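## Task

Move the tray so that all of it rests on the shelf mounted on the wall. Neither the tray nor any crockery may drop freely by more than a few centimetres. At the end the risers must be where they were and every item on the tray must keep its place on it. Arm bases in metres, heading in degrees counter-clockwise from +x: arm1 x=-0.66 y=-1.48 z=+1.07 heading +90; arm2 x=+0.89 y=-1.44 z=+0.96 heading +178; arm3 x=-1.67 y=-1.29 z=+1.04 heading -3; arm4 x=+0.27 y=-0.75 z=+1.01 heading -91. Afterwards release everything and pull the arms away. If the result only holds while a robot supports it, it is not done.

## Robot and tools

Robots: four identical i2rt Big YAM arms named arm1, arm2, arm3 and arm4. Each has six revolute joints, a two-finger gripper and a wrist camera. A fixed room camera, cam_high, also looks at the scene. All positions share one scene frame with its origin on the floor and +z pointing up. Where each base sits and which way it faces is given in the tasks. With joint1 at 0 an arm unfolds in the direction its base faces. The hand can reach roughly 1.0 m from the joint1 axis. The hand point is midway between the fingertips. Its z axis runs along the fingers and the fingers close along its y axis.

execute_actions(actions, cameras): actions is a list holding one action, or an empty list, which only returns state and images. An action is an object keyed by arm name. Each arm takes a "joints" object of absolute joint targets, not offsets. Allowed keys and ranges: joint1_rad -2.879 to 2.879 (rotates the arm about its base, positive is counter-clockwise seen from above); joint2_rad 0 to 3.141 (shoulder: 0 has the upper arm pointing back and roughly level, increasing lifts it and then brings it forward); joint3_rad 0 to 3.019 (elbow: 0 is fully folded, increasing opens it); joint4_rad -1.692 to 1.57 (hand pitch, positive tips the fingers up); joint5_rad -1.57 to 1.57 (hand swings sideways, positive is toward the arm's right); joint6_rad -2.094 to 2.094 (hand roll, positive is clockwise seen from behind); gripper_m 0 to 0.093 (fingertip gap in metres). Joints are in radians. Any joint you leave out keeps its previous target and may still be pushing toward it. All motions in one action start together but can finish at different times. Each joint moves at its own speed, so the hand can take a wide, curved path. An action lasts at most 15 s. A call containing an unknown key or an out-of-range value is rejected as a whole and nothing moves. cameras accepts arm1_cam_wrist, arm2_cam_wrist, arm3_cam_wrist, arm4_cam_wrist, cam_high or "all". If it is omitted or null you get every camera; [] gives none. The pictures line lists the order of the images.

wait(seconds): 0 to 10 s with no new command, then returns state and images. zoom_image(camera, region=[x0,y0,x1,y1]) returns an enlarged crop of that camera's latest full image, at most 504x504 pixels, measured from the top-left corner. Wrist images are 616x616 fisheye and cam_high is 672x504. read_manual returns only licence text. finished_scene(scene) ends scene 1 or 2 for good, reports whether the task succeeded and gives the next task. A reply that makes no tool call ends every remaining scene.

Reading results: joint_status gives how each commanded joint finished. Tolerances for counting a joint as done are ±0.045, 0.14, 0.09, 0.055, 0.03, 0.035 rad for joints 1 to 6 and ±0.003 m for the gripper. off_target: the joint stopped short and may still be pushing. contact_stop: the old target is dropped and the joint holds where it is. time_out: the joint may keep a target up to 0.375/0.375/0.113/0.225/0.075/0.3 rad from where it stands and keep pushing, and on_its_own will list it. To relieve that push, send the joint its reported position. "joint command not followed", often with a cause line, means the self and inter-arm collision check held back that arm's joint targets. The gripper command still runs. Those joints read not_followed and the arm may retry the targets on later actions. In on_its_own, "held at" is a joint's target, not its actual position. A joint carrying a load can sag. A target very close to the current position may not produce any motion.

Hazards: the arms do not stop on contact and can press hard. Two robots pressing hard against each other fails the task and ends the run. The collision check ignores fingers, gripper housings and wrist cameras, and may react too late. Holding loads heats the motors. A MOTOR HOT line appears from 85 °C. At 100 °C an OVER-TEMPERATURE FAULT lets that arm go limp and fall, and its joints read limit_stop_at_motor_heat; resend the targets. Keep the tray level and lower it gently, and avoid drops, slips and slams. Do not knock anything onto the floor or outside the work area. Occasional pushes may disturb loose objects. The simulation keeps running while you think and the robots hold their last command. At the end, open the grippers, withdraw the arms, check that the tray sits fully on its support by itself, then call finished_scene.

Each tool is called as name(argument=value, ...), one argument or row to a line, values as JSON.

## Session

execute_actions(
  actions=[],
)

Scene clock: 0.00 s.
arm1.joint_positions: joint1_rad=-1.513 joint2_rad=+0.461 joint3_rad=+1.376 joint4_rad=-1.424 joint5_rad=+0.101 joint6_rad=-0.116 gripper_m=+0.094
arm1.joint_status: not commanded
arm1.hand: x=-0.5007 y=-1.4922 z=+1.6125 quat_wxyz=(-0.505, +0.050, -0.860, +0.056) (m; scene frame)
arm2.joint_positions: joint1_rad=+0.110 joint2_rad=+0.469 joint3_rad=+1.438 joint4_rad=-1.365 joint5_rad=-0.166 joint6_rad=-0.166 gripper_m=+0.094
arm2.joint_status: not commanded
arm2.hand: x=+0.7426 y=-1.4774 z=+1.5440 quat_wxyz=(+0.045, +0.817, +0.143, -0.557) (m; scene frame)
arm3.joint_positions: joint1_rad=+0.394 joint2_rad=+0.644 joint3_rad=+1.377 joint4_rad=-1.519 joint5_rad=-0.055 joint6_rad=+0.486 gripper_m=+0.095
arm3.joint_status: not commanded
arm3.hand: x=-1.4704 y=-1.2033 z=+1.5297 quat_wxyz=(-0.339, -0.055, -0.923, -0.173) (m; scene frame)
arm4.joint_positions: joint1_rad=+0.303 joint2_rad=+0.447 joint3_rad=+1.389 joint4_rad=-1.191 joint5_rad=-0.088 joint6_rad=+0.437 gripper_m=+0.094
arm4.joint_status: not commanded
arm4.hand: x=+0.3390 y=-0.9064 z=+1.6152 quat_wxyz=(-0.571, -0.580, -0.536, +0.225) (m; scene frame)
pictures: arm1_cam_wrist, arm2_cam_wrist, arm3_cam_wrist, arm4_cam_wrist, cam_high
Images, in order (width x height): arm1_cam_wrist 616x616, arm2_cam_wrist 616x616, arm3_cam_wrist 616x616, arm4_cam_wrist 616x616, cam_high 672x504.

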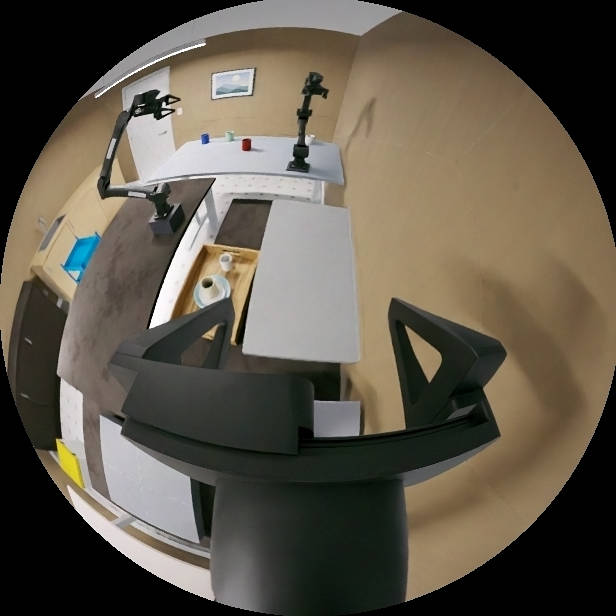

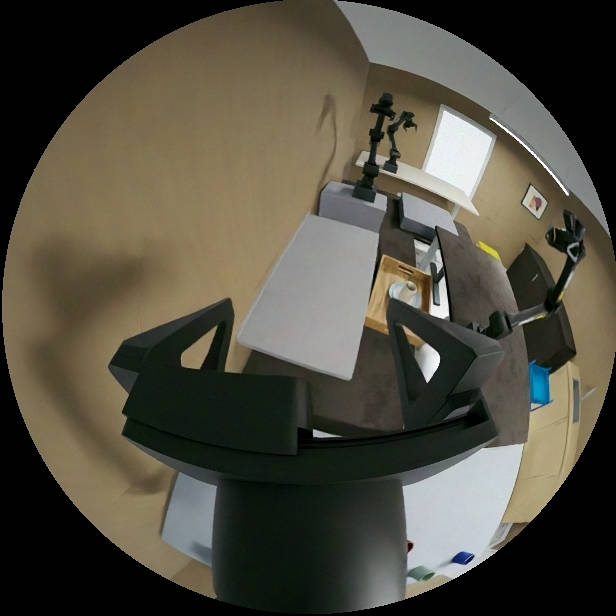

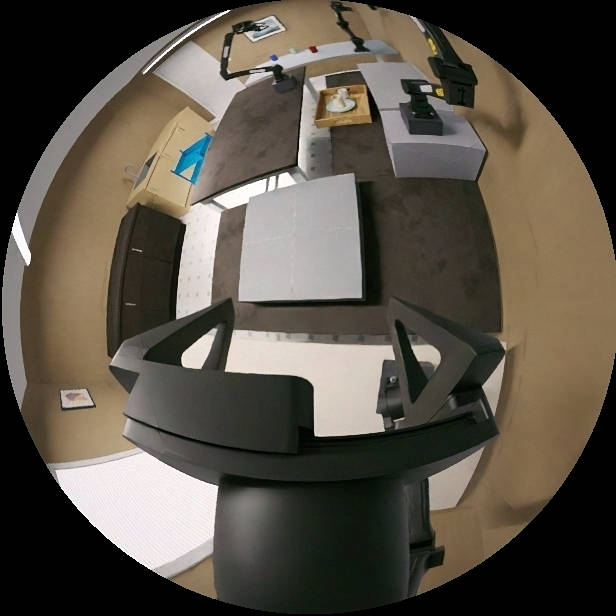

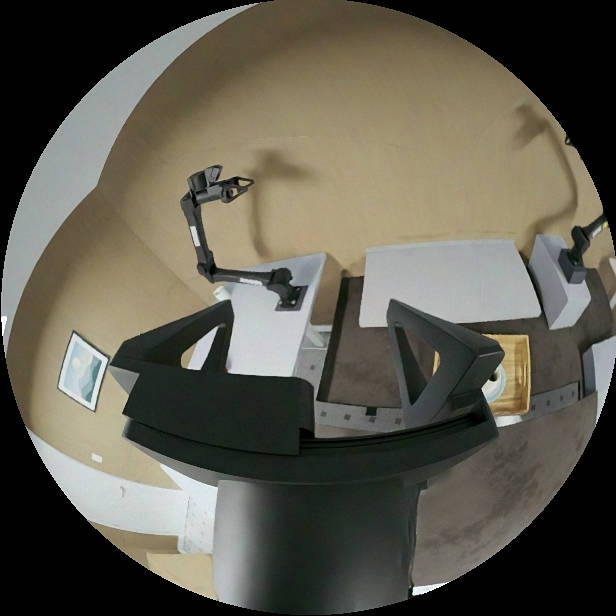

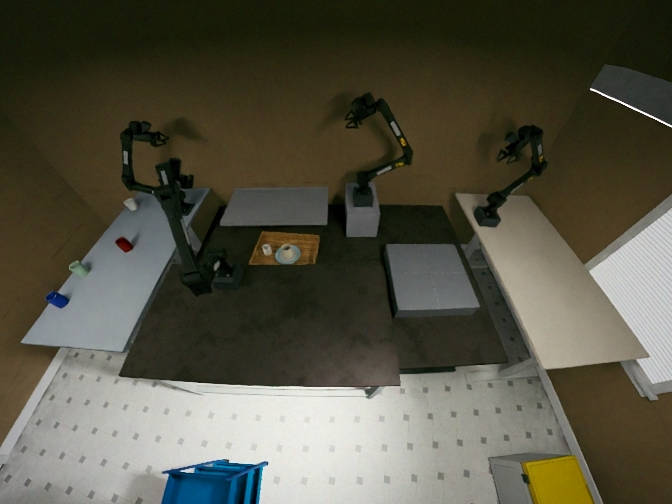

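zoom_image(
  camera="cam_high",
  region=[180,170,400,300],
)

zoom_image(
  camera="arm3_cam_wrist",
  region=[260,40,460,170],
)

execute_actions(
  actions=[
    {"arm1":{"joints":{"joint1_rad":-1.0,"joint2_rad":1.3,"joint3_rad":1.2,"joint4_rad":-1.0,"joint5_rad":0,"joint6_rad":0}},"arm4":{"joints":{"joint1_rad":-0.3,"joint2_rad":1.2,"joint3_rad":1.0,"joint4_rad":-1.1,"joint5_rad":0,"joint6_rad":0}}},
  ],
  cameras=["arm1_cam_wrist","arm4_cam_wrist","cam_high"],
)

Region (180, 170, 400, 300) of cam_high's 672x504 image, scaled by 2.291, with more detail than that image has; it fills the top 298 rows of this view, and the rest is white.

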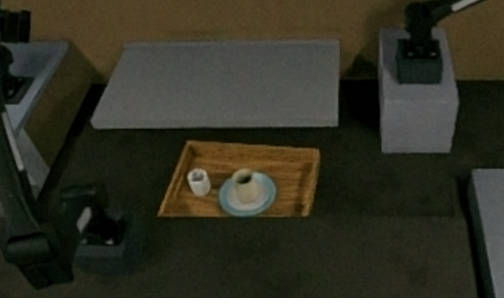

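Region (260, 40, 460, 170) of arm3_cam_wrist's 616x616 image, scaled by 2.520, with more detail than that image has; it fills the top 328 rows of this view, and the rest is white.

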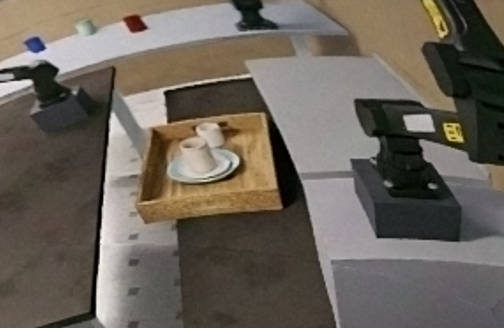

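Scene clock: 7.13 s.
arm1.joint_positions: joint1_rad=-1.005 joint2_rad=+1.298 joint3_rad=+1.190 joint4_rad=-1.015 joint5_rad=+0.003 joint6_rad=-0.013 gripper_m=+0.094
arm1.joint_status: all done
arm1.hand: x=-0.2631 y=-1.2303 z=+1.3212 quat_wxyz=(-0.215, +0.280, -0.934, -0.060) (m; scene frame)
arm2.joint_positions: joint1_rad=+0.110 joint2_rad=+0.469 joint3_rad=+1.438 joint4_rad=-1.365 joint5_rad=-0.166 joint6_rad=-0.166 gripper_m=+0.094
arm2.joint_status: not commanded
arm2.hand: x=+0.7426 y=-1.4774 z=+1.5440 quat_wxyz=(+0.045, +0.817, +0.143, -0.557) (m; scene frame)
arm3.joint_positions: joint1_rad=+0.394 joint2_rad=+0.644 joint3_rad=+1.377 joint4_rad=-1.519 joint5_rad=-0.055 joint6_rad=+0.486 gripper_m=+0.095
arm3.joint_status: not commanded
arm3.hand: x=-1.4704 y=-1.2033 z=+1.5297 quat_wxyz=(-0.339, -0.055, -0.923, -0.173) (m; scene frame)
arm4.joint_positions: joint1_rad=-0.300 joint2_rad=+1.185 joint3_rad=+0.973 joint4_rad=-1.110 joint5_rad=-0.001 joint6_rad=+0.008 gripper_m=+0.094
arm4.joint_status: all done
arm4.hand: x=+0.1542 y=-1.1036 z=+1.2023 quat_wxyz=(-0.072, -0.806, -0.578, +0.105) (m; scene frame)
pictures: arm1_cam_wrist, arm4_cam_wrist, cam_high
Images, in order (width x height): arm1_cam_wrist 616x616, arm4_cam_wrist 616x616, cam_high 672x504.

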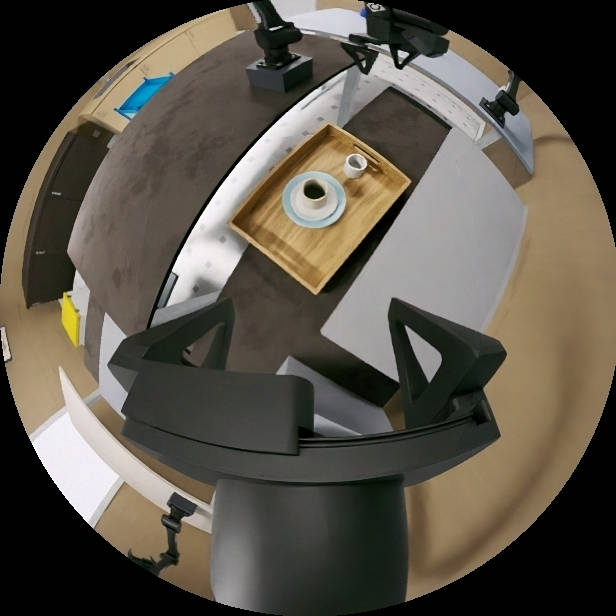

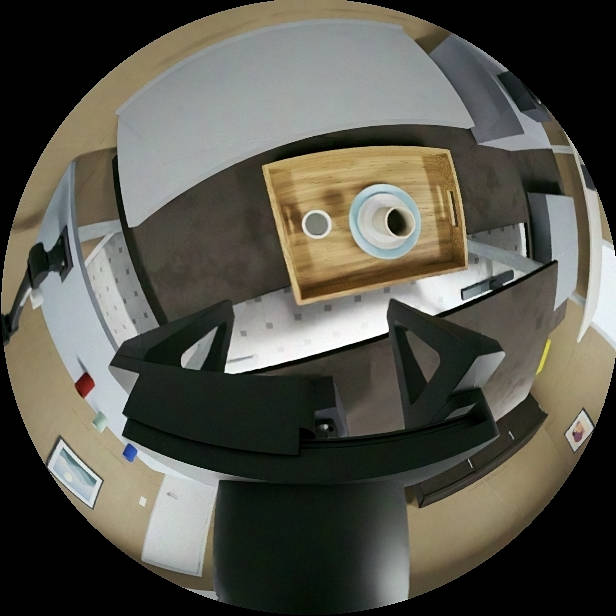

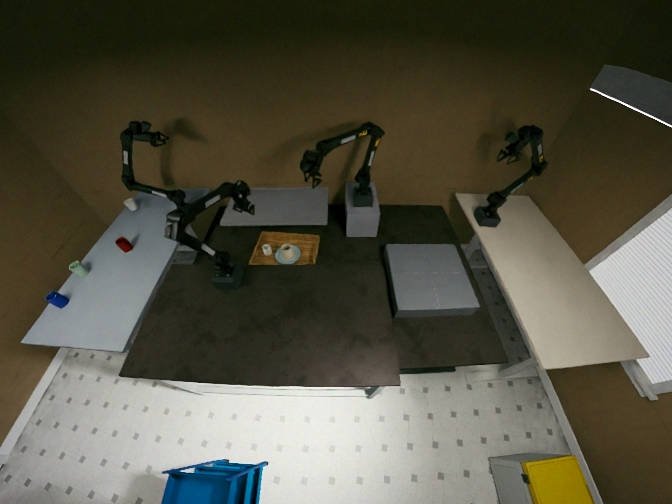

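execute_actions(
  actions=[
    {"arm1":{"joints":{"joint1_rad":-0.79,"joint2_rad":1.9,"joint3_rad":1.297,"joint4_rad":-0.592,"joint6_rad":-0.7,"gripper_m":0.07}},"arm4":{"joints":{"joint1_rad":-0.136,"joint2_rad":1.5,"joint3_rad":0.54,"joint4_rad":0.367,"joint6_rad":-0.07,"gripper_m":0.07}}},
  ],
  cameras=[],
)

execute_actions(
  actions=[
    {"arm1":{"joints":{"joint2_rad":2.27}},"arm4":{"joints":{"joint2_rad":1.93}}},
  ],
  cameras=["arm1_cam_wrist","arm4_cam_wrist","cam_high"],
)

Scene clock: 29.43 s.
arm1.joint_positions: joint1_rad=-0.782 joint2_rad=+1.911 joint3_rad=+1.281 joint4_rad=-0.607 joint5_rad=+0.001 joint6_rad=-0.687 gripper_m=+0.070
arm1.joint_status: all done
arm1.hand: x=-0.2375 y=-1.0551 z=+1.0785 quat_wxyz=(-0.168, +0.665, -0.728, -0.008) (m; scene frame)
arm2.joint_positions: joint1_rad=+0.110 joint2_rad=+0.469 joint3_rad=+1.438 joint4_rad=-1.365 joint5_rad=-0.166 joint6_rad=-0.166 gripper_m=+0.094
arm2.joint_status: not commanded
arm2.hand: x=+0.7426 y=-1.4774 z=+1.5440 quat_wxyz=(+0.045, +0.817, +0.143, -0.557) (m; scene frame)
arm3.joint_positions: joint1_rad=+0.394 joint2_rad=+0.644 joint3_rad=+1.377 joint4_rad=-1.519 joint5_rad=-0.055 joint6_rad=+0.486 gripper_m=+0.095
arm3.joint_status: not commanded
arm3.hand: x=-1.4704 y=-1.2033 z=+1.5297 quat_wxyz=(-0.339, -0.055, -0.923, -0.173) (m; scene frame)
arm4.joint_positions: joint1_rad=-0.130 joint2_rad=+1.512 joint3_rad=+0.527 joint4_rad=+0.343 joint5_rad=+0.000 joint6_rad=-0.062 gripper_m=+0.070
arm4.joint_status: all done
arm4.hand: x=+0.2000 y=-1.2172 z=+1.0605 quat_wxyz=(-0.280, -0.657, -0.604, +0.353) (m; scene frame)
pictures: none
No camera images: the call's "cameras" was empty. Leave "cameras" out to get every camera's image.

Scene clock: 30.77 s.
arm1.joint_positions: joint1_rad=-0.782 joint2_rad=+2.280 joint3_rad=+1.280 joint4_rad=-0.597 joint5_rad=+0.001 joint6_rad=-0.688 gripper_m=+0.070
arm1.joint_status: all done
arm1.hand: x=-0.2945 y=-1.1130 z=+0.8770 quat_wxyz=(+0.012, +0.674, -0.738, +0.001) (m; scene frame)
arm2.joint_positions: joint1_rad=+0.110 joint2_rad=+0.469 joint3_rad=+1.438 joint4_rad=-1.365 joint5_rad=-0.166 joint6_rad=-0.166 gripper_m=+0.094
arm2.joint_status: not commanded
arm2.hand: x=+0.7426 y=-1.4774 z=+1.5440 quat_wxyz=(+0.045, +0.817, +0.143, -0.557) (m; scene frame)
arm3.joint_positions: joint1_rad=+0.394 joint2_rad=+0.644 joint3_rad=+1.377 joint4_rad=-1.519 joint5_rad=-0.055 joint6_rad=+0.486 gripper_m=+0.095
arm3.joint_status: not commanded
arm3.hand: x=-1.4704 y=-1.2033 z=+1.5297 quat_wxyz=(-0.339, -0.055, -0.923, -0.173) (m; scene frame)
arm4.joint_positions: joint1_rad=-0.130 joint2_rad=+1.923 joint3_rad=+0.527 joint4_rad=+0.353 joint5_rad=+0.000 joint6_rad=-0.062 gripper_m=+0.070
arm4.joint_status: all done
arm4.hand: x=+0.2087 y=-1.1497 z=+0.8872 quat_wxyz=(-0.162, -0.711, -0.652, +0.207) (m; scene frame)
pictures: arm1_cam_wrist, arm4_cam_wrist, cam_high
Images, in order (width x height): arm1_cam_wrist 616x616, arm4_cam_wrist 616x616, cam_high 672x504.

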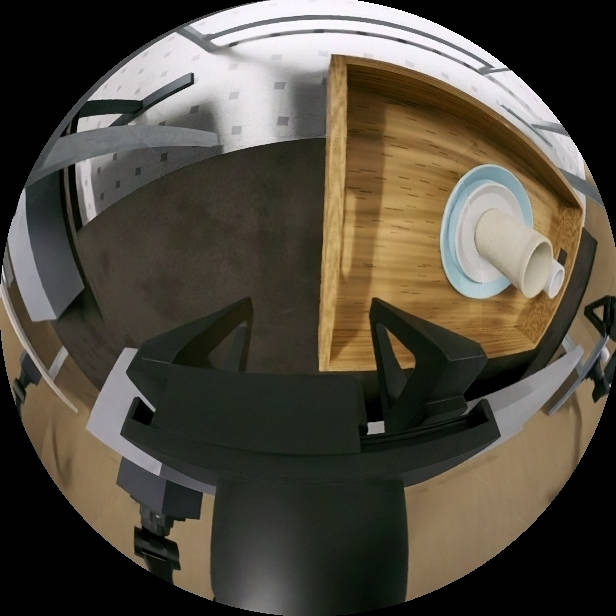

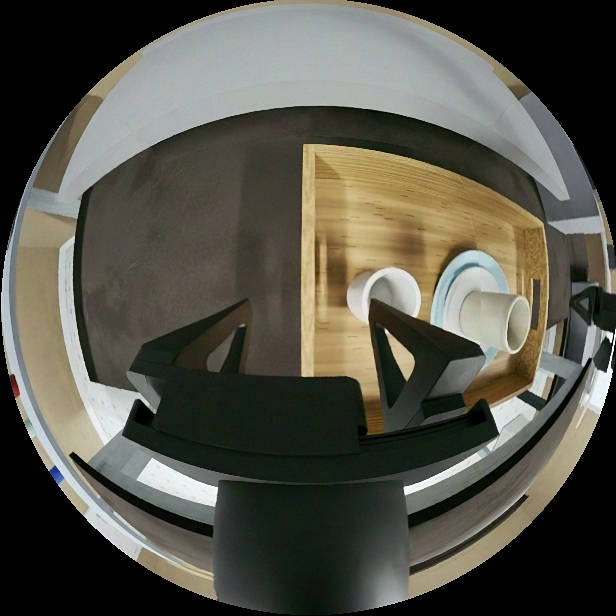

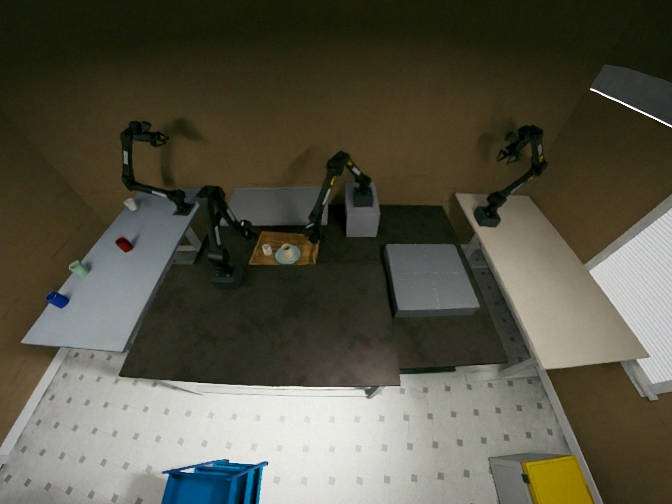

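execute_actions(
  actions=[
    {"arm1":{"joints":{"joint2_rad":2.38,"joint3_rad":1.38,"joint4_rad":-0.54}},"arm4":{"joints":{"joint2_rad":2.12,"joint3_rad":0.575,"joint4_rad":0.52,"gripper_m":0.036}}},
  ],
  cameras=[],
)

execute_actions(
  actions=[
    {"arm1":{"joints":{"joint2_rad":2.5,"joint3_rad":1.422,"joint4_rad":-0.46,"gripper_m":0.05}},"arm4":{"joints":{"joint2_rad":2.31,"joint3_rad":0.635,"joint4_rad":0.66}}},
  ],
  cameras=["arm1_cam_wrist","arm4_cam_wrist"],
)

Scene clock: 38.20 s.
arm1.joint_positions: joint1_rad=-0.782 joint2_rad=+2.352 joint3_rad=+1.369 joint4_rad=-0.546 joint5_rad=+0.001 joint6_rad=-0.688 gripper_m=+0.070
arm1.joint_status: all done
arm1.hand: x=-0.2670 y=-1.0852 z=+0.8587 quat_wxyz=(-0.022, +0.674, -0.738, -0.001) (m; scene frame)
arm2.joint_positions: joint1_rad=+0.110 joint2_rad=+0.469 joint3_rad=+1.438 joint4_rad=-1.365 joint5_rad=-0.166 joint6_rad=-0.166 gripper_m=+0.094
arm2.joint_status: not commanded
arm2.hand: x=+0.7426 y=-1.4774 z=+1.5440 quat_wxyz=(+0.045, +0.817, +0.143, -0.557) (m; scene frame)
arm3.joint_positions: joint1_rad=+0.394 joint2_rad=+0.644 joint3_rad=+1.377 joint4_rad=-1.519 joint5_rad=-0.055 joint6_rad=+0.486 gripper_m=+0.095
arm3.joint_status: not commanded
arm3.hand: x=-1.4704 y=-1.2033 z=+1.5297 quat_wxyz=(-0.339, -0.055, -0.923, -0.173) (m; scene frame)
arm4.joint_positions: joint1_rad=-0.130 joint2_rad=+2.116 joint3_rad=+0.573 joint4_rad=+0.499 joint5_rad=+0.000 joint6_rad=-0.063 gripper_m=+0.036
arm4.joint_status: all done
arm4.hand: x=+0.2076 y=-1.1540 z=+0.8382 quat_wxyz=(-0.162, -0.711, -0.652, +0.207) (m; scene frame)
pictures: none
No camera images: the call's "cameras" was empty. Leave "cameras" out to get every camera's image.

Scene clock: 39.37 s.
arm1.joint_positions: joint1_rad=-0.782 joint2_rad=+2.491 joint3_rad=+1.413 joint4_rad=-0.469 joint5_rad=+0.001 joint6_rad=-0.688 gripper_m=+0.050
arm1.joint_status: all done
arm1.hand: x=-0.2724 y=-1.0906 z=+0.7944 quat_wxyz=(-0.014, +0.674, -0.738, +0.000) (m; scene frame)
arm2.joint_positions: joint1_rad=+0.110 joint2_rad=+0.469 joint3_rad=+1.438 joint4_rad=-1.365 joint5_rad=-0.166 joint6_rad=-0.166 gripper_m=+0.094
arm2.joint_status: not commanded
arm2.hand: x=+0.7426 y=-1.4774 z=+1.5440 quat_wxyz=(+0.045, +0.817, +0.143, -0.557) (m; scene frame)
arm3.joint_positions: joint1_rad=+0.394 joint2_rad=+0.644 joint3_rad=+1.377 joint4_rad=-1.519 joint5_rad=-0.055 joint6_rad=+0.486 gripper_m=+0.095
arm3.joint_status: not commanded
arm3.hand: x=-1.4704 y=-1.2033 z=+1.5297 quat_wxyz=(-0.339, -0.055, -0.923, -0.173) (m; scene frame)
arm4.joint_positions: joint1_rad=-0.130 joint2_rad=+2.305 joint3_rad=+0.633 joint4_rad=+0.639 joint5_rad=+0.000 joint6_rad=-0.063 gripper_m=+0.036
arm4.joint_status: all done
arm4.hand: x=+0.2068 y=-1.1566 z=+0.7881 quat_wxyz=(-0.165, -0.710, -0.651, +0.211) (m; scene frame)
pictures: arm1_cam_wrist, arm4_cam_wrist
Images, in order (width x height): arm1_cam_wrist 616x616, arm4_cam_wrist 616x616.

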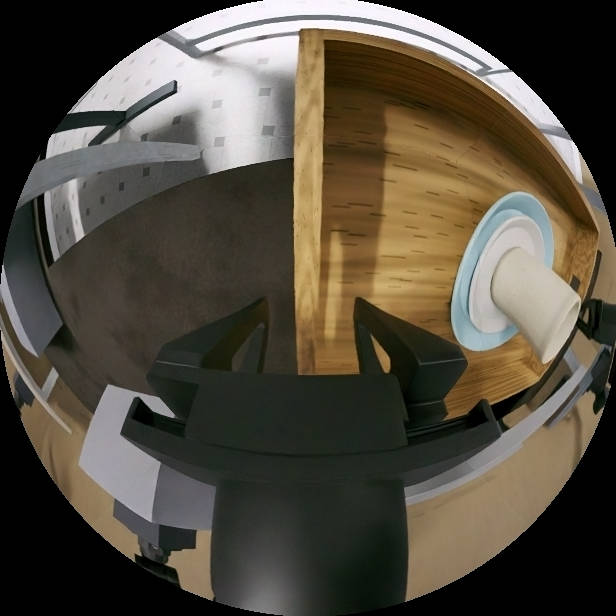

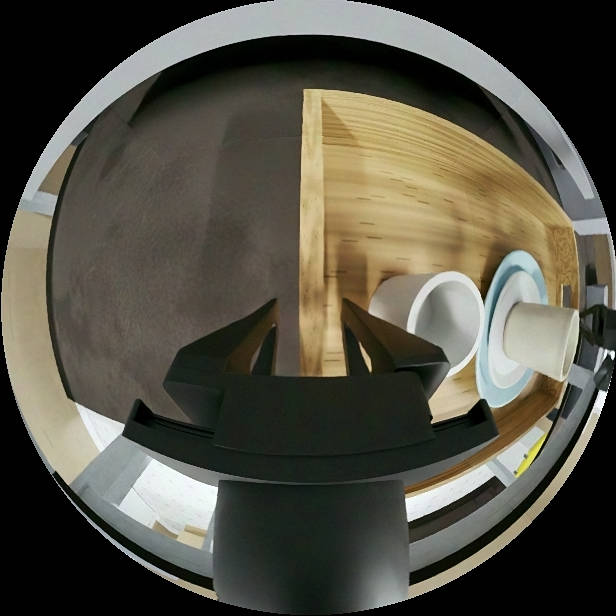

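execute_actions(
  actions=[
    {"arm1":{"joints":{"joint2_rad":2.548,"joint3_rad":1.435,"joint4_rad":-0.435,"gripper_m":0.035}},"arm4":{"joints":{"joint2_rad":2.375,"joint3_rad":0.65,"joint4_rad":0.705,"gripper_m":0.028}}},
  ],
  cameras=[],
)

execute_actions(
  actions=[
    {"arm1":{"joints":{"gripper_m":0}},"arm4":{"joints":{"gripper_m":0}}},
  ],
  cameras=["arm1_cam_wrist","arm4_cam_wrist"],
)

Scene clock: 43.73 s.
arm1.joint_positions: joint1_rad=-0.782 joint2_rad=+2.517 joint3_rad=+1.416 joint4_rad=-0.447 joint5_rad=+0.001 joint6_rad=-0.688 gripper_m=+0.035
arm1.joint_status: all done
arm1.hand: x=-0.2749 y=-1.0932 z=+0.7812 quat_wxyz=(-0.013, +0.675, -0.738, +0.000) (m; scene frame)
arm2.joint_positions: joint1_rad=+0.110 joint2_rad=+0.469 joint3_rad=+1.438 joint4_rad=-1.365 joint5_rad=-0.166 joint6_rad=-0.166 gripper_m=+0.094
arm2.joint_status: not commanded
arm2.hand: x=+0.7426 y=-1.4774 z=+1.5440 quat_wxyz=(+0.045, +0.817, +0.143, -0.557) (m; scene frame)
arm3.joint_positions: joint1_rad=+0.394 joint2_rad=+0.644 joint3_rad=+1.377 joint4_rad=-1.519 joint5_rad=-0.055 joint6_rad=+0.486 gripper_m=+0.095
arm3.joint_status: not commanded
arm3.hand: x=-1.4704 y=-1.2033 z=+1.5297 quat_wxyz=(-0.339, -0.055, -0.923, -0.173) (m; scene frame)
arm4.joint_positions: joint1_rad=-0.130 joint2_rad=+2.361 joint3_rad=+0.650 joint4_rad=+0.685 joint5_rad=+0.000 joint6_rad=-0.063 gripper_m=+0.028
arm4.joint_status: all done
arm4.hand: x=+0.2067 y=-1.1566 z=+0.7736 quat_wxyz=(-0.167, -0.709, -0.651, +0.214) (m; scene frame)
pictures: none
No camera images: the call's "cameras" was empty. Leave "cameras" out to get every camera's image.

Scene clock: 44.27 s.
arm1.joint_positions: joint1_rad=-0.782 joint2_rad=+2.517 joint3_rad=+1.416 joint4_rad=-0.446 joint5_rad=-0.001 joint6_rad=-0.686 gripper_m=+0.011
arm1.joint_status: gripper_m off_target (ended at +0.011, target +0.000)
arm1.hand: x=-0.2750 y=-1.0928 z=+0.7812 quat_wxyz=(-0.013, +0.674, -0.739, -0.001) (m; scene frame)
arm2.joint_positions: joint1_rad=+0.110 joint2_rad=+0.469 joint3_rad=+1.438 joint4_rad=-1.365 joint5_rad=-0.166 joint6_rad=-0.166 gripper_m=+0.094
arm2.joint_status: not commanded
arm2.hand: x=+0.7426 y=-1.4774 z=+1.5440 quat_wxyz=(+0.045, +0.817, +0.143, -0.557) (m; scene frame)
arm3.joint_positions: joint1_rad=+0.394 joint2_rad=+0.644 joint3_rad=+1.377 joint4_rad=-1.519 joint5_rad=-0.055 joint6_rad=+0.486 gripper_m=+0.095
arm3.joint_status: not commanded
arm3.hand: x=-1.4704 y=-1.2033 z=+1.5297 quat_wxyz=(-0.339, -0.055, -0.923, -0.173) (m; scene frame)
arm4.joint_positions: joint1_rad=-0.131 joint2_rad=+2.361 joint3_rad=+0.650 joint4_rad=+0.685 joint5_rad=-0.001 joint6_rad=-0.054 gripper_m=+0.011
arm4.joint_status: gripper_m off_target (ended at +0.011, target +0.000)
arm4.hand: x=+0.2064 y=-1.1565 z=+0.7736 quat_wxyz=(-0.169, -0.712, -0.647, +0.213) (m; scene frame)
pictures: arm1_cam_wrist, arm4_cam_wrist
Images, in order (width x height): arm1_cam_wrist 616x616, arm4_cam_wrist 616x616.

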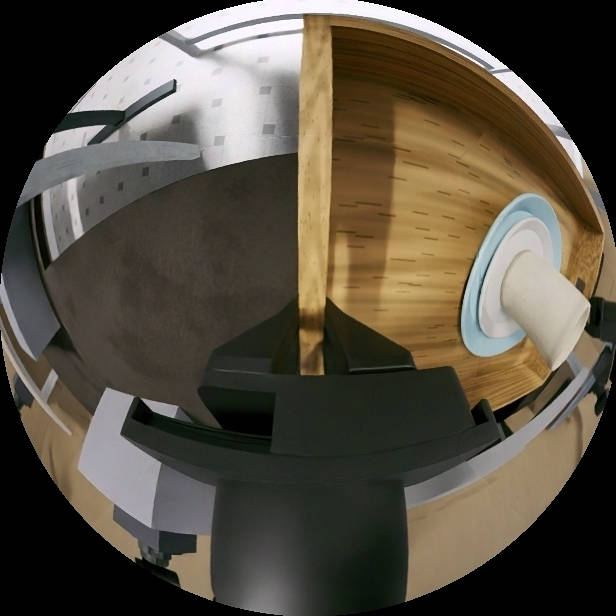

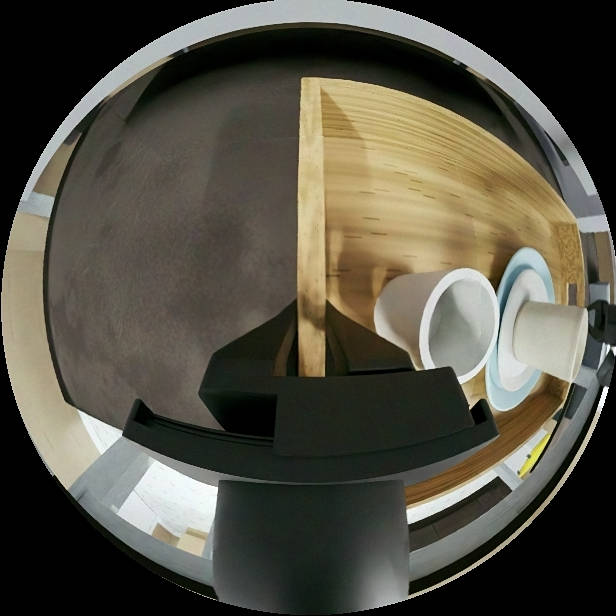

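execute_actions(
  actions=[
    {"arm1":{"joints":{"joint1_rad":-0.755,"joint2_rad":2.41,"joint3_rad":1.42,"joint4_rad":-0.51}},"arm4":{"joints":{"joint2_rad":2.2,"joint3_rad":0.575,"joint4_rad":0.645}}},
  ],
  cameras=["arm1_cam_wrist","arm4_cam_wrist"],
)

Scene clock: 50.97 s.
arm1.joint_positions: joint1_rad=-0.776 joint2_rad=+2.487 joint3_rad=+1.416 joint4_rad=-0.484 joint5_rad=+0.003 joint6_rad=-0.711 gripper_m=+0.011
arm1.joint_status: all done
arm1.hand: x=-0.2746 y=-1.0888 z=+0.7971 quat_wxyz=(-0.010, +0.685, -0.728, +0.001) (m; scene frame)
arm2.joint_positions: joint1_rad=+0.110 joint2_rad=+0.469 joint3_rad=+1.438 joint4_rad=-1.365 joint5_rad=-0.166 joint6_rad=-0.166 gripper_m=+0.094
arm2.joint_status: not commanded
arm2.hand: x=+0.7426 y=-1.4774 z=+1.5440 quat_wxyz=(+0.045, +0.817, +0.143, -0.557) (m; scene frame)
arm3.joint_positions: joint1_rad=+0.394 joint2_rad=+0.644 joint3_rad=+1.377 joint4_rad=-1.519 joint5_rad=-0.055 joint6_rad=+0.486 gripper_m=+0.095
arm3.joint_status: not commanded
arm3.hand: x=-1.4704 y=-1.2033 z=+1.5297 quat_wxyz=(-0.339, -0.055, -0.923, -0.173) (m; scene frame)
arm4.joint_positions: joint1_rad=-0.140 joint2_rad=+2.279 joint3_rad=+0.578 joint4_rad=+0.631 joint5_rad=-0.010 joint6_rad=-0.090 gripper_m=+0.011
arm4.joint_status: all done
arm4.hand: x=+0.2083 y=-1.1320 z=+0.7930 quat_wxyz=(-0.154, -0.707, -0.661, +0.198) (m; scene frame)
pictures: arm1_cam_wrist, arm4_cam_wrist
Images, in order (width x height): arm1_cam_wrist 616x616, arm4_cam_wrist 616x616.

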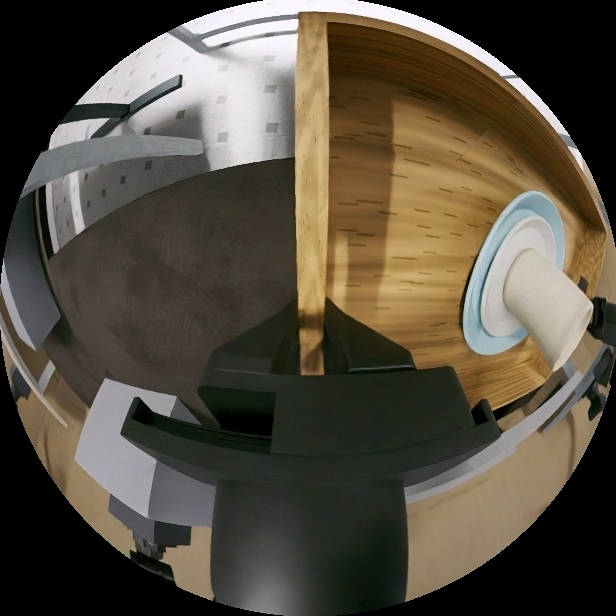

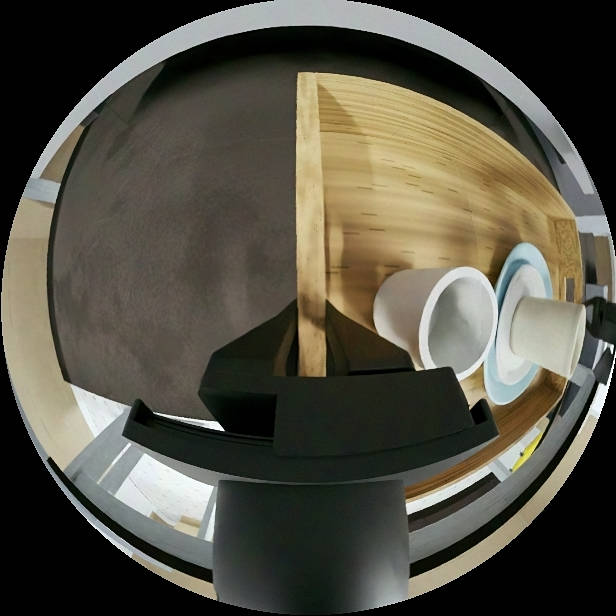

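execute_actions(
  actions=[
    {"arm1":{"joints":{"joint1_rad":-0.765,"joint2_rad":2.294,"joint3_rad":1.37,"joint4_rad":-0.53,"joint6_rad":-0.72}},"arm4":{"joints":{"joint1_rad":-0.14,"joint2_rad":2.065,"joint3_rad":0.535,"joint4_rad":0.59,"joint6_rad":-0.09}}},
  ],
  cameras=[],
)

execute_actions(
  actions=[
    {"arm1":{"joints":{"joint2_rad":2.185,"joint3_rad":1.34,"joint4_rad":-0.61}},"arm4":{"joints":{"joint2_rad":1.86,"joint3_rad":0.5,"joint4_rad":0.425}}},
  ],
  cameras=["arm1_cam_wrist","arm4_cam_wrist"],
)

Scene clock: 57.77 s.
arm1.joint_positions: joint1_rad=-0.776 joint2_rad=+2.376 joint3_rad=+1.355 joint4_rad=-0.528 joint5_rad=+0.003 joint6_rad=-0.718 gripper_m=+0.011
arm1.joint_status: all done
arm1.hand: x=-0.2773 y=-1.0916 z=+0.8434 quat_wxyz=(-0.013, +0.688, -0.726, +0.001) (m; scene frame)
arm2.joint_positions: joint1_rad=+0.110 joint2_rad=+0.469 joint3_rad=+1.438 joint4_rad=-1.365 joint5_rad=-0.166 joint6_rad=-0.166 gripper_m=+0.094
arm2.joint_status: not commanded
arm2.hand: x=+0.7426 y=-1.4774 z=+1.5440 quat_wxyz=(+0.045, +0.817, +0.143, -0.557) (m; scene frame)
arm3.joint_positions: joint1_rad=+0.394 joint2_rad=+0.644 joint3_rad=+1.377 joint4_rad=-1.519 joint5_rad=-0.055 joint6_rad=+0.486 gripper_m=+0.095
arm3.joint_status: not commanded
arm3.hand: x=-1.4704 y=-1.2033 z=+1.5297 quat_wxyz=(-0.339, -0.055, -0.923, -0.173) (m; scene frame)
arm4.joint_positions: joint1_rad=-0.147 joint2_rad=+2.135 joint3_rad=+0.529 joint4_rad=+0.567 joint5_rad=-0.007 joint6_rad=-0.103 gripper_m=+0.011
arm4.joint_status: all done
arm4.hand: x=+0.2049 y=-1.1354 z=+0.8337 quat_wxyz=(-0.160, -0.702, -0.661, +0.211) (m; scene frame)
pictures: none
No camera images: the call's "cameras" was empty. Leave "cameras" out to get every camera's image.

Scene clock: 58.73 s.
arm1.joint_positions: joint1_rad=-0.776 joint2_rad=+2.265 joint3_rad=+1.322 joint4_rad=-0.606 joint5_rad=+0.003 joint6_rad=-0.718 gripper_m=+0.011
arm1.joint_status: all done
arm1.hand: x=-0.2779 y=-1.0923 z=+0.8939 quat_wxyz=(-0.012, +0.688, -0.726, +0.001) (m; scene frame)
arm2.joint_positions: joint1_rad=+0.110 joint2_rad=+0.469 joint3_rad=+1.438 joint4_rad=-1.365 joint5_rad=-0.166 joint6_rad=-0.166 gripper_m=+0.094
arm2.joint_status: not commanded
arm2.hand: x=+0.7426 y=-1.4774 z=+1.5440 quat_wxyz=(+0.045, +0.817, +0.143, -0.557) (m; scene frame)
arm3.joint_positions: joint1_rad=+0.394 joint2_rad=+0.644 joint3_rad=+1.377 joint4_rad=-1.519 joint5_rad=-0.055 joint6_rad=+0.486 gripper_m=+0.095
arm3.joint_status: not commanded
arm3.hand: x=-1.4704 y=-1.2033 z=+1.5297 quat_wxyz=(-0.339, -0.055, -0.923, -0.173) (m; scene frame)
arm4.joint_positions: joint1_rad=-0.149 joint2_rad=+1.926 joint3_rad=+0.487 joint4_rad=+0.404 joint5_rad=-0.008 joint6_rad=-0.106 gripper_m=+0.011
arm4.joint_status: all done
arm4.hand: x=+0.2043 y=-1.1353 z=+0.8852 quat_wxyz=(-0.161, -0.701, -0.661, +0.214) (m; scene frame)
pictures: arm1_cam_wrist, arm4_cam_wrist
Images, in order (width x height): arm1_cam_wrist 616x616, arm4_cam_wrist 616x616.

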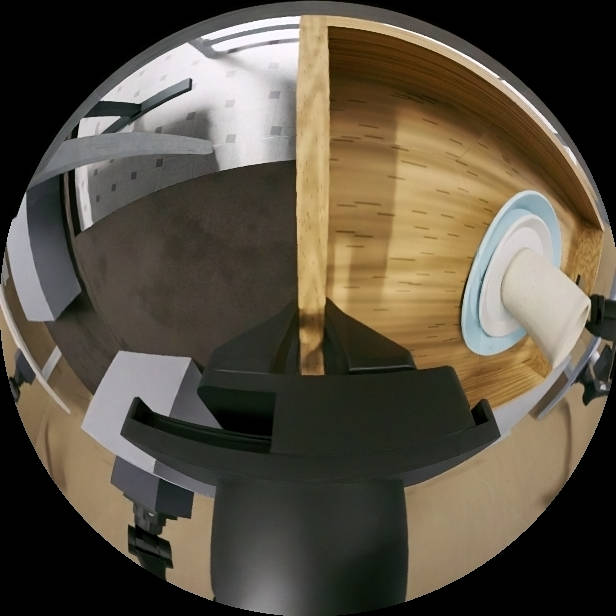

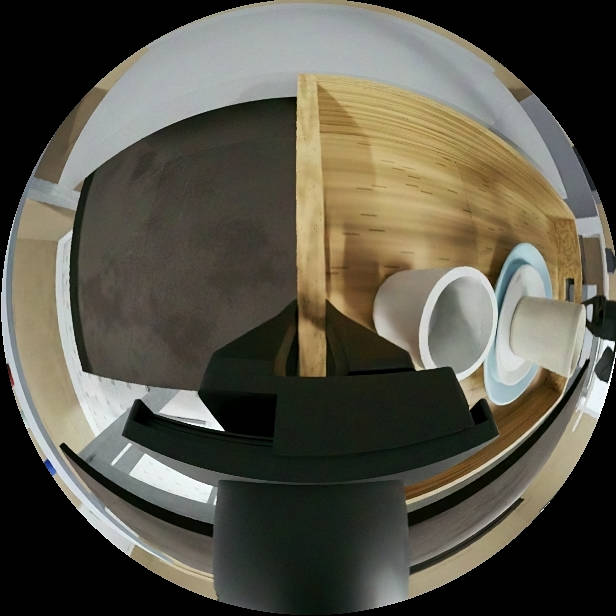

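execute_actions(
  actions=[
    {"arm1":{"joints":{"joint2_rad":2.083,"joint3_rad":1.328,"joint4_rad":-0.695}},"arm4":{"joints":{"joint2_rad":1.665,"joint3_rad":0.49,"joint4_rad":0.235}}},
  ],
  cameras=[],
)

execute_actions(
  actions=[
    {"arm1":{"joints":{"joint2_rad":1.99,"joint3_rad":1.345,"joint4_rad":-0.792}},"arm4":{"joints":{"joint2_rad":1.472,"joint3_rad":0.52,"joint4_rad":0.028}}},
  ],
  cameras=[],
)

execute_actions(
  actions=[
    {"arm1":{"joints":{"joint2_rad":1.92,"joint3_rad":1.37,"joint4_rad":-0.877}},"arm4":{"joints":{"joint2_rad":1.338,"joint3_rad":0.555,"joint4_rad":-0.14}}},
  ],
)

Scene clock: 63.23 s.
arm1.joint_positions: joint1_rad=-0.776 joint2_rad=+2.166 joint3_rad=+1.311 joint4_rad=-0.688 joint5_rad=+0.001 joint6_rad=-0.720 gripper_m=+0.011
arm1.joint_status: all done
arm1.hand: x=-0.2773 y=-1.0910 z=+0.9426 quat_wxyz=(-0.015, +0.688, -0.725, +0.000) (m; scene frame)
arm2.joint_positions: joint1_rad=+0.110 joint2_rad=+0.469 joint3_rad=+1.438 joint4_rad=-1.365 joint5_rad=-0.166 joint6_rad=-0.166 gripper_m=+0.094
arm2.joint_status: not commanded
arm2.hand: x=+0.7426 y=-1.4774 z=+1.5440 quat_wxyz=(+0.045, +0.817, +0.143, -0.557) (m; scene frame)
arm3.joint_positions: joint1_rad=+0.394 joint2_rad=+0.644 joint3_rad=+1.377 joint4_rad=-1.519 joint5_rad=-0.055 joint6_rad=+0.486 gripper_m=+0.095
arm3.joint_status: not commanded
arm3.hand: x=-1.4704 y=-1.2033 z=+1.5297 quat_wxyz=(-0.339, -0.055, -0.923, -0.173) (m; scene frame)
arm4.joint_positions: joint1_rad=-0.149 joint2_rad=+1.728 joint3_rad=+0.470 joint4_rad=+0.217 joint5_rad=-0.005 joint6_rad=-0.112 gripper_m=+0.011
arm4.joint_status: all done
arm4.hand: x=+0.2049 y=-1.1323 z=+0.9319 quat_wxyz=(-0.158, -0.700, -0.663, +0.213) (m; scene frame)
pictures: none
No camera images: the call's "cameras" was empty. Leave "cameras" out to get every camera's image.

Scene clock: 64.20 s.
arm1.joint_positions: joint1_rad=-0.776 joint2_rad=+2.072 joint3_rad=+1.311 joint4_rad=-0.777 joint5_rad=+0.000 joint6_rad=-0.726 gripper_m=+0.011
arm1.joint_status: all done
arm1.hand: x=-0.2773 y=-1.0909 z=+0.9918 quat_wxyz=(-0.018, +0.691, -0.723, +0.000) (m; scene frame)
arm2.joint_positions: joint1_rad=+0.110 joint2_rad=+0.469 joint3_rad=+1.438 joint4_rad=-1.365 joint5_rad=-0.166 joint6_rad=-0.166 gripper_m=+0.094
arm2.joint_status: not commanded
arm2.hand: x=+0.7426 y=-1.4774 z=+1.5440 quat_wxyz=(+0.045, +0.817, +0.143, -0.557) (m; scene frame)
arm3.joint_positions: joint1_rad=+0.394 joint2_rad=+0.644 joint3_rad=+1.377 joint4_rad=-1.519 joint5_rad=-0.055 joint6_rad=+0.486 gripper_m=+0.095
arm3.joint_status: not commanded
arm3.hand: x=-1.4704 y=-1.2033 z=+1.5297 quat_wxyz=(-0.339, -0.055, -0.923, -0.173) (m; scene frame)
arm4.joint_positions: joint1_rad=-0.151 joint2_rad=+1.529 joint3_rad=+0.472 joint4_rad=+0.014 joint5_rad=-0.004 joint6_rad=-0.123 gripper_m=+0.011
arm4.joint_status: all done
arm4.hand: x=+0.2051 y=-1.1275 z=+0.9801 quat_wxyz=(-0.155, -0.698, -0.666, +0.213) (m; scene frame)
pictures: none
No camera images: the call's "cameras" was empty. Leave "cameras" out to get every camera's image.

Scene clock: 65.17 s.
arm1.joint_positions: joint1_rad=-0.776 joint2_rad=+2.006 joint3_rad=+1.321 joint4_rad=-0.848 joint5_rad=+0.000 joint6_rad=-0.733 gripper_m=+0.011
arm1.joint_status: all done
arm1.hand: x=-0.2772 y=-1.0908 z=+1.0288 quat_wxyz=(-0.020, +0.693, -0.721, +0.000) (m; scene frame)
arm2.joint_positions: joint1_rad=+0.110 joint2_rad=+0.469 joint3_rad=+1.438 joint4_rad=-1.365 joint5_rad=-0.166 joint6_rad=-0.166 gripper_m=+0.094
arm2.joint_status: not commanded
arm2.hand: x=+0.7426 y=-1.4774 z=+1.5440 quat_wxyz=(+0.045, +0.817, +0.143, -0.557) (m; scene frame)
arm3.joint_positions: joint1_rad=+0.394 joint2_rad=+0.644 joint3_rad=+1.377 joint4_rad=-1.519 joint5_rad=-0.055 joint6_rad=+0.486 gripper_m=+0.095
arm3.joint_status: not commanded
arm3.hand: x=-1.4704 y=-1.2033 z=+1.5297 quat_wxyz=(-0.339, -0.055, -0.923, -0.173) (m; scene frame)
arm4.joint_positions: joint1_rad=-0.152 joint2_rad=+1.394 joint3_rad=+0.489 joint4_rad=-0.146 joint5_rad=-0.001 joint6_rad=-0.135 gripper_m=+0.011
arm4.joint_status: all done
arm4.hand: x=+0.2057 y=-1.1217 z=+1.0146 quat_wxyz=(-0.150, -0.695, -0.671, +0.212) (m; scene frame)
pictures: arm1_cam_wrist, arm2_cam_wrist, arm3_cam_wrist, arm4_cam_wrist, cam_high
Images, in order (width x height): arm1_cam_wrist 616x616, arm2_cam_wrist 616x616, arm3_cam_wrist 616x616, arm4_cam_wrist 616x616, cam_high 672x504.

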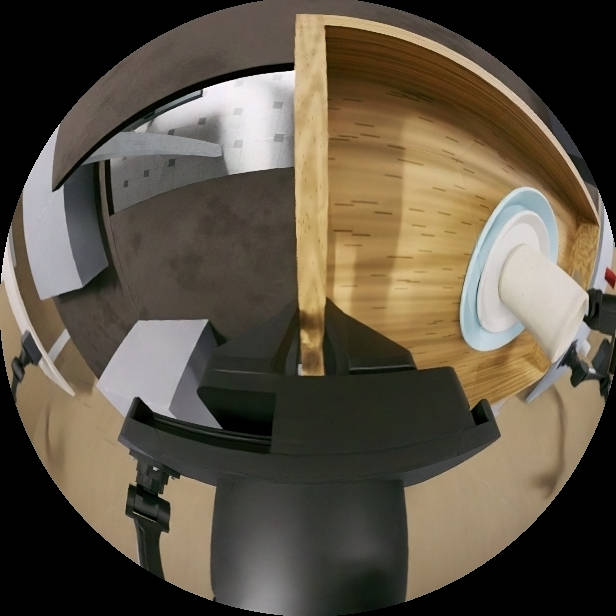

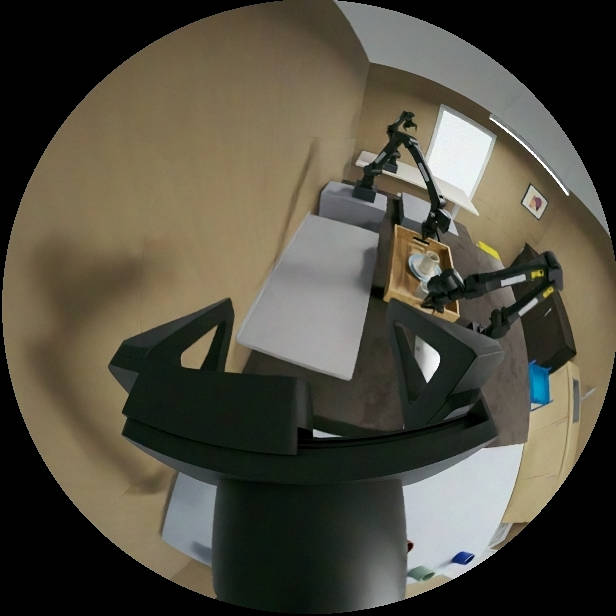

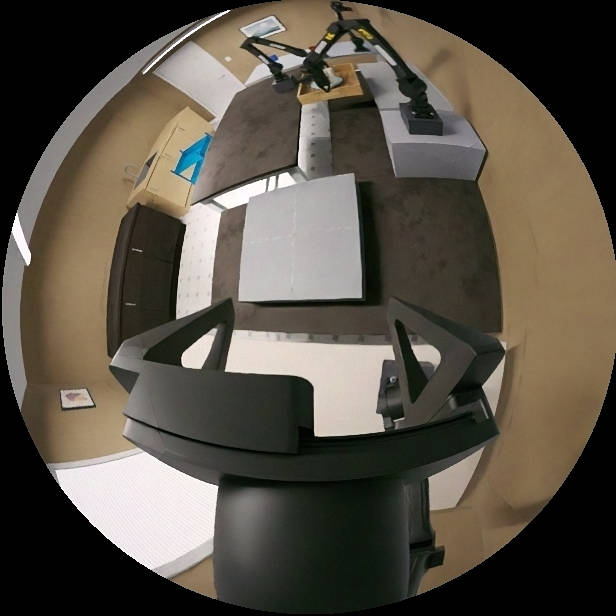

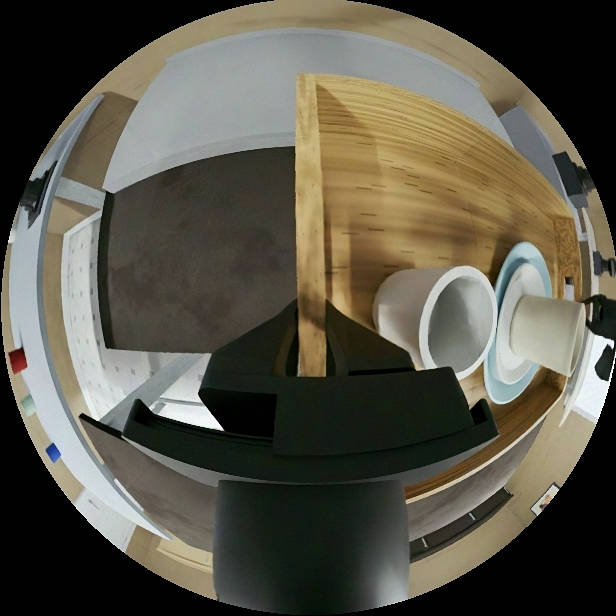

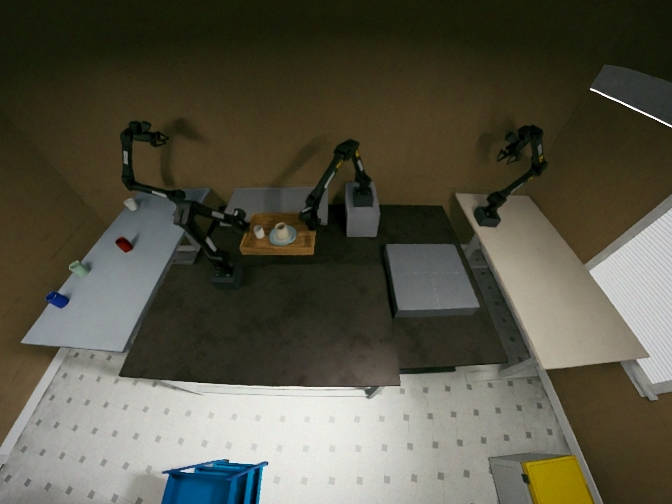

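execute_actions(
  actions=[
    {"arm1":{"joints":{"joint1_rad":-0.86,"joint2_rad":1.857,"joint3_rad":1.235,"joint4_rad":-0.825,"joint6_rad":-0.825}},"arm4":{"joints":{"joint1_rad":-0.12,"joint2_rad":1.455,"joint3_rad":0.695,"joint4_rad":-0.16,"joint6_rad":-0.11}}},
  ],
  cameras=[],
)

execute_actions(
  actions=[
    {"arm1":{"joints":{"joint1_rad":-0.945,"joint2_rad":1.795,"joint3_rad":1.13,"joint4_rad":-0.78,"joint6_rad":-0.915}},"arm4":{"joints":{"joint1_rad":-0.1,"joint2_rad":1.55,"joint3_rad":0.812,"joint4_rad":-0.18,"joint6_rad":-0.09}}},
  ],
  cameras=["arm2_cam_wrist","arm4_cam_wrist"],
)

Scene clock: 75.47 s.
arm1.joint_positions: joint1_rad=-0.862 joint2_rad=+1.948 joint3_rad=+1.206 joint4_rad=-0.818 joint5_rad=-0.001 joint6_rad=-0.836 gripper_m=+0.011
arm1.joint_status: all done
arm1.hand: x=-0.2747 y=-1.1507 z=+1.0242 quat_wxyz=(-0.007, +0.699, -0.715, +0.000) (m; scene frame)
arm2.joint_positions: joint1_rad=+0.110 joint2_rad=+0.469 joint3_rad=+1.438 joint4_rad=-1.365 joint5_rad=-0.166 joint6_rad=-0.166 gripper_m=+0.094
arm2.joint_status: not commanded
arm2.hand: x=+0.7426 y=-1.4774 z=+1.5440 quat_wxyz=(+0.045, +0.817, +0.143, -0.557) (m; scene frame)
arm3.joint_positions: joint1_rad=+0.394 joint2_rad=+0.644 joint3_rad=+1.377 joint4_rad=-1.519 joint5_rad=-0.055 joint6_rad=+0.486 gripper_m=+0.095
arm3.joint_status: not commanded
arm3.hand: x=-1.4704 y=-1.2033 z=+1.5297 quat_wxyz=(-0.339, -0.055, -0.923, -0.173) (m; scene frame)
arm4.joint_positions: joint1_rad=-0.130 joint2_rad=+1.499 joint3_rad=+0.632 joint4_rad=-0.181 joint5_rad=-0.016 joint6_rad=-0.123 gripper_m=+0.011
arm4.joint_status: all done
arm4.hand: x=+0.2086 y=-1.1750 z=+1.0222 quat_wxyz=(-0.160, -0.690, -0.675, +0.206) (m; scene frame)
pictures: none
No camera images: the call's "cameras" was empty. Leave "cameras" out to get every camera's image.

Scene clock: 76.40 s.
arm1.joint_positions: joint1_rad=-0.943 joint2_rad=+1.886 joint3_rad=+1.103 joint4_rad=-0.774 joint5_rad=-0.004 joint6_rad=-0.929 gripper_m=+0.011
arm1.joint_status: all done
arm1.hand: x=-0.2746 y=-1.2008 z=+1.0247 quat_wxyz=(-0.008, +0.704, -0.710, -0.001) (m; scene frame)
arm2.joint_positions: joint1_rad=+0.110 joint2_rad=+0.469 joint3_rad=+1.438 joint4_rad=-1.365 joint5_rad=-0.166 joint6_rad=-0.166 gripper_m=+0.094
arm2.joint_status: not commanded
arm2.hand: x=+0.7426 y=-1.4774 z=+1.5440 quat_wxyz=(+0.045, +0.817, +0.143, -0.557) (m; scene frame)
arm3.joint_positions: joint1_rad=+0.394 joint2_rad=+0.644 joint3_rad=+1.377 joint4_rad=-1.519 joint5_rad=-0.055 joint6_rad=+0.486 gripper_m=+0.095
arm3.joint_status: not commanded
arm3.hand: x=-1.4704 y=-1.2033 z=+1.5297 quat_wxyz=(-0.339, -0.055, -0.923, -0.173) (m; scene frame)
arm4.joint_positions: joint1_rad=-0.114 joint2_rad=+1.599 joint3_rad=+0.749 joint4_rad=-0.199 joint5_rad=-0.013 joint6_rad=-0.120 gripper_m=+0.011
arm4.joint_status: all done
arm4.hand: x=+0.2094 y=-1.2185 z=+1.0209 quat_wxyz=(-0.161, -0.686, -0.680, +0.205) (m; scene frame)
pictures: arm2_cam_wrist, arm4_cam_wrist
Images, in order (width x height): arm2_cam_wrist 616x616, arm4_cam_wrist 616x616.

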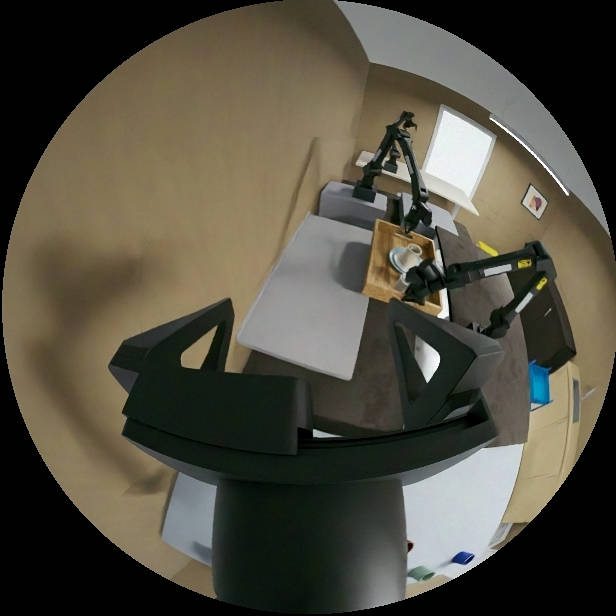

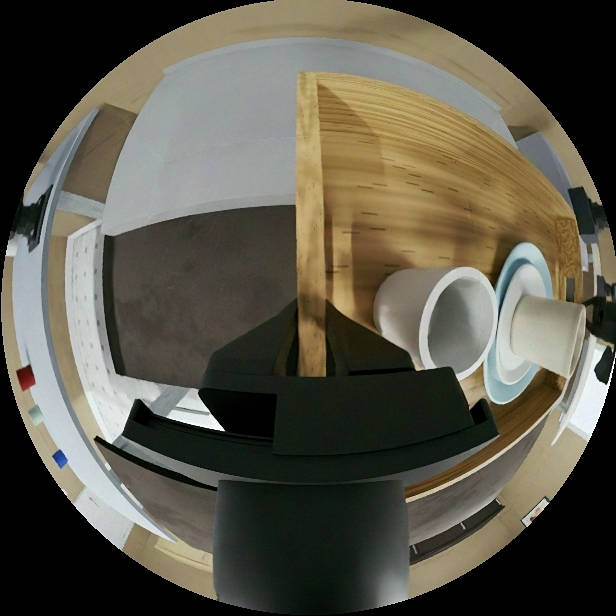

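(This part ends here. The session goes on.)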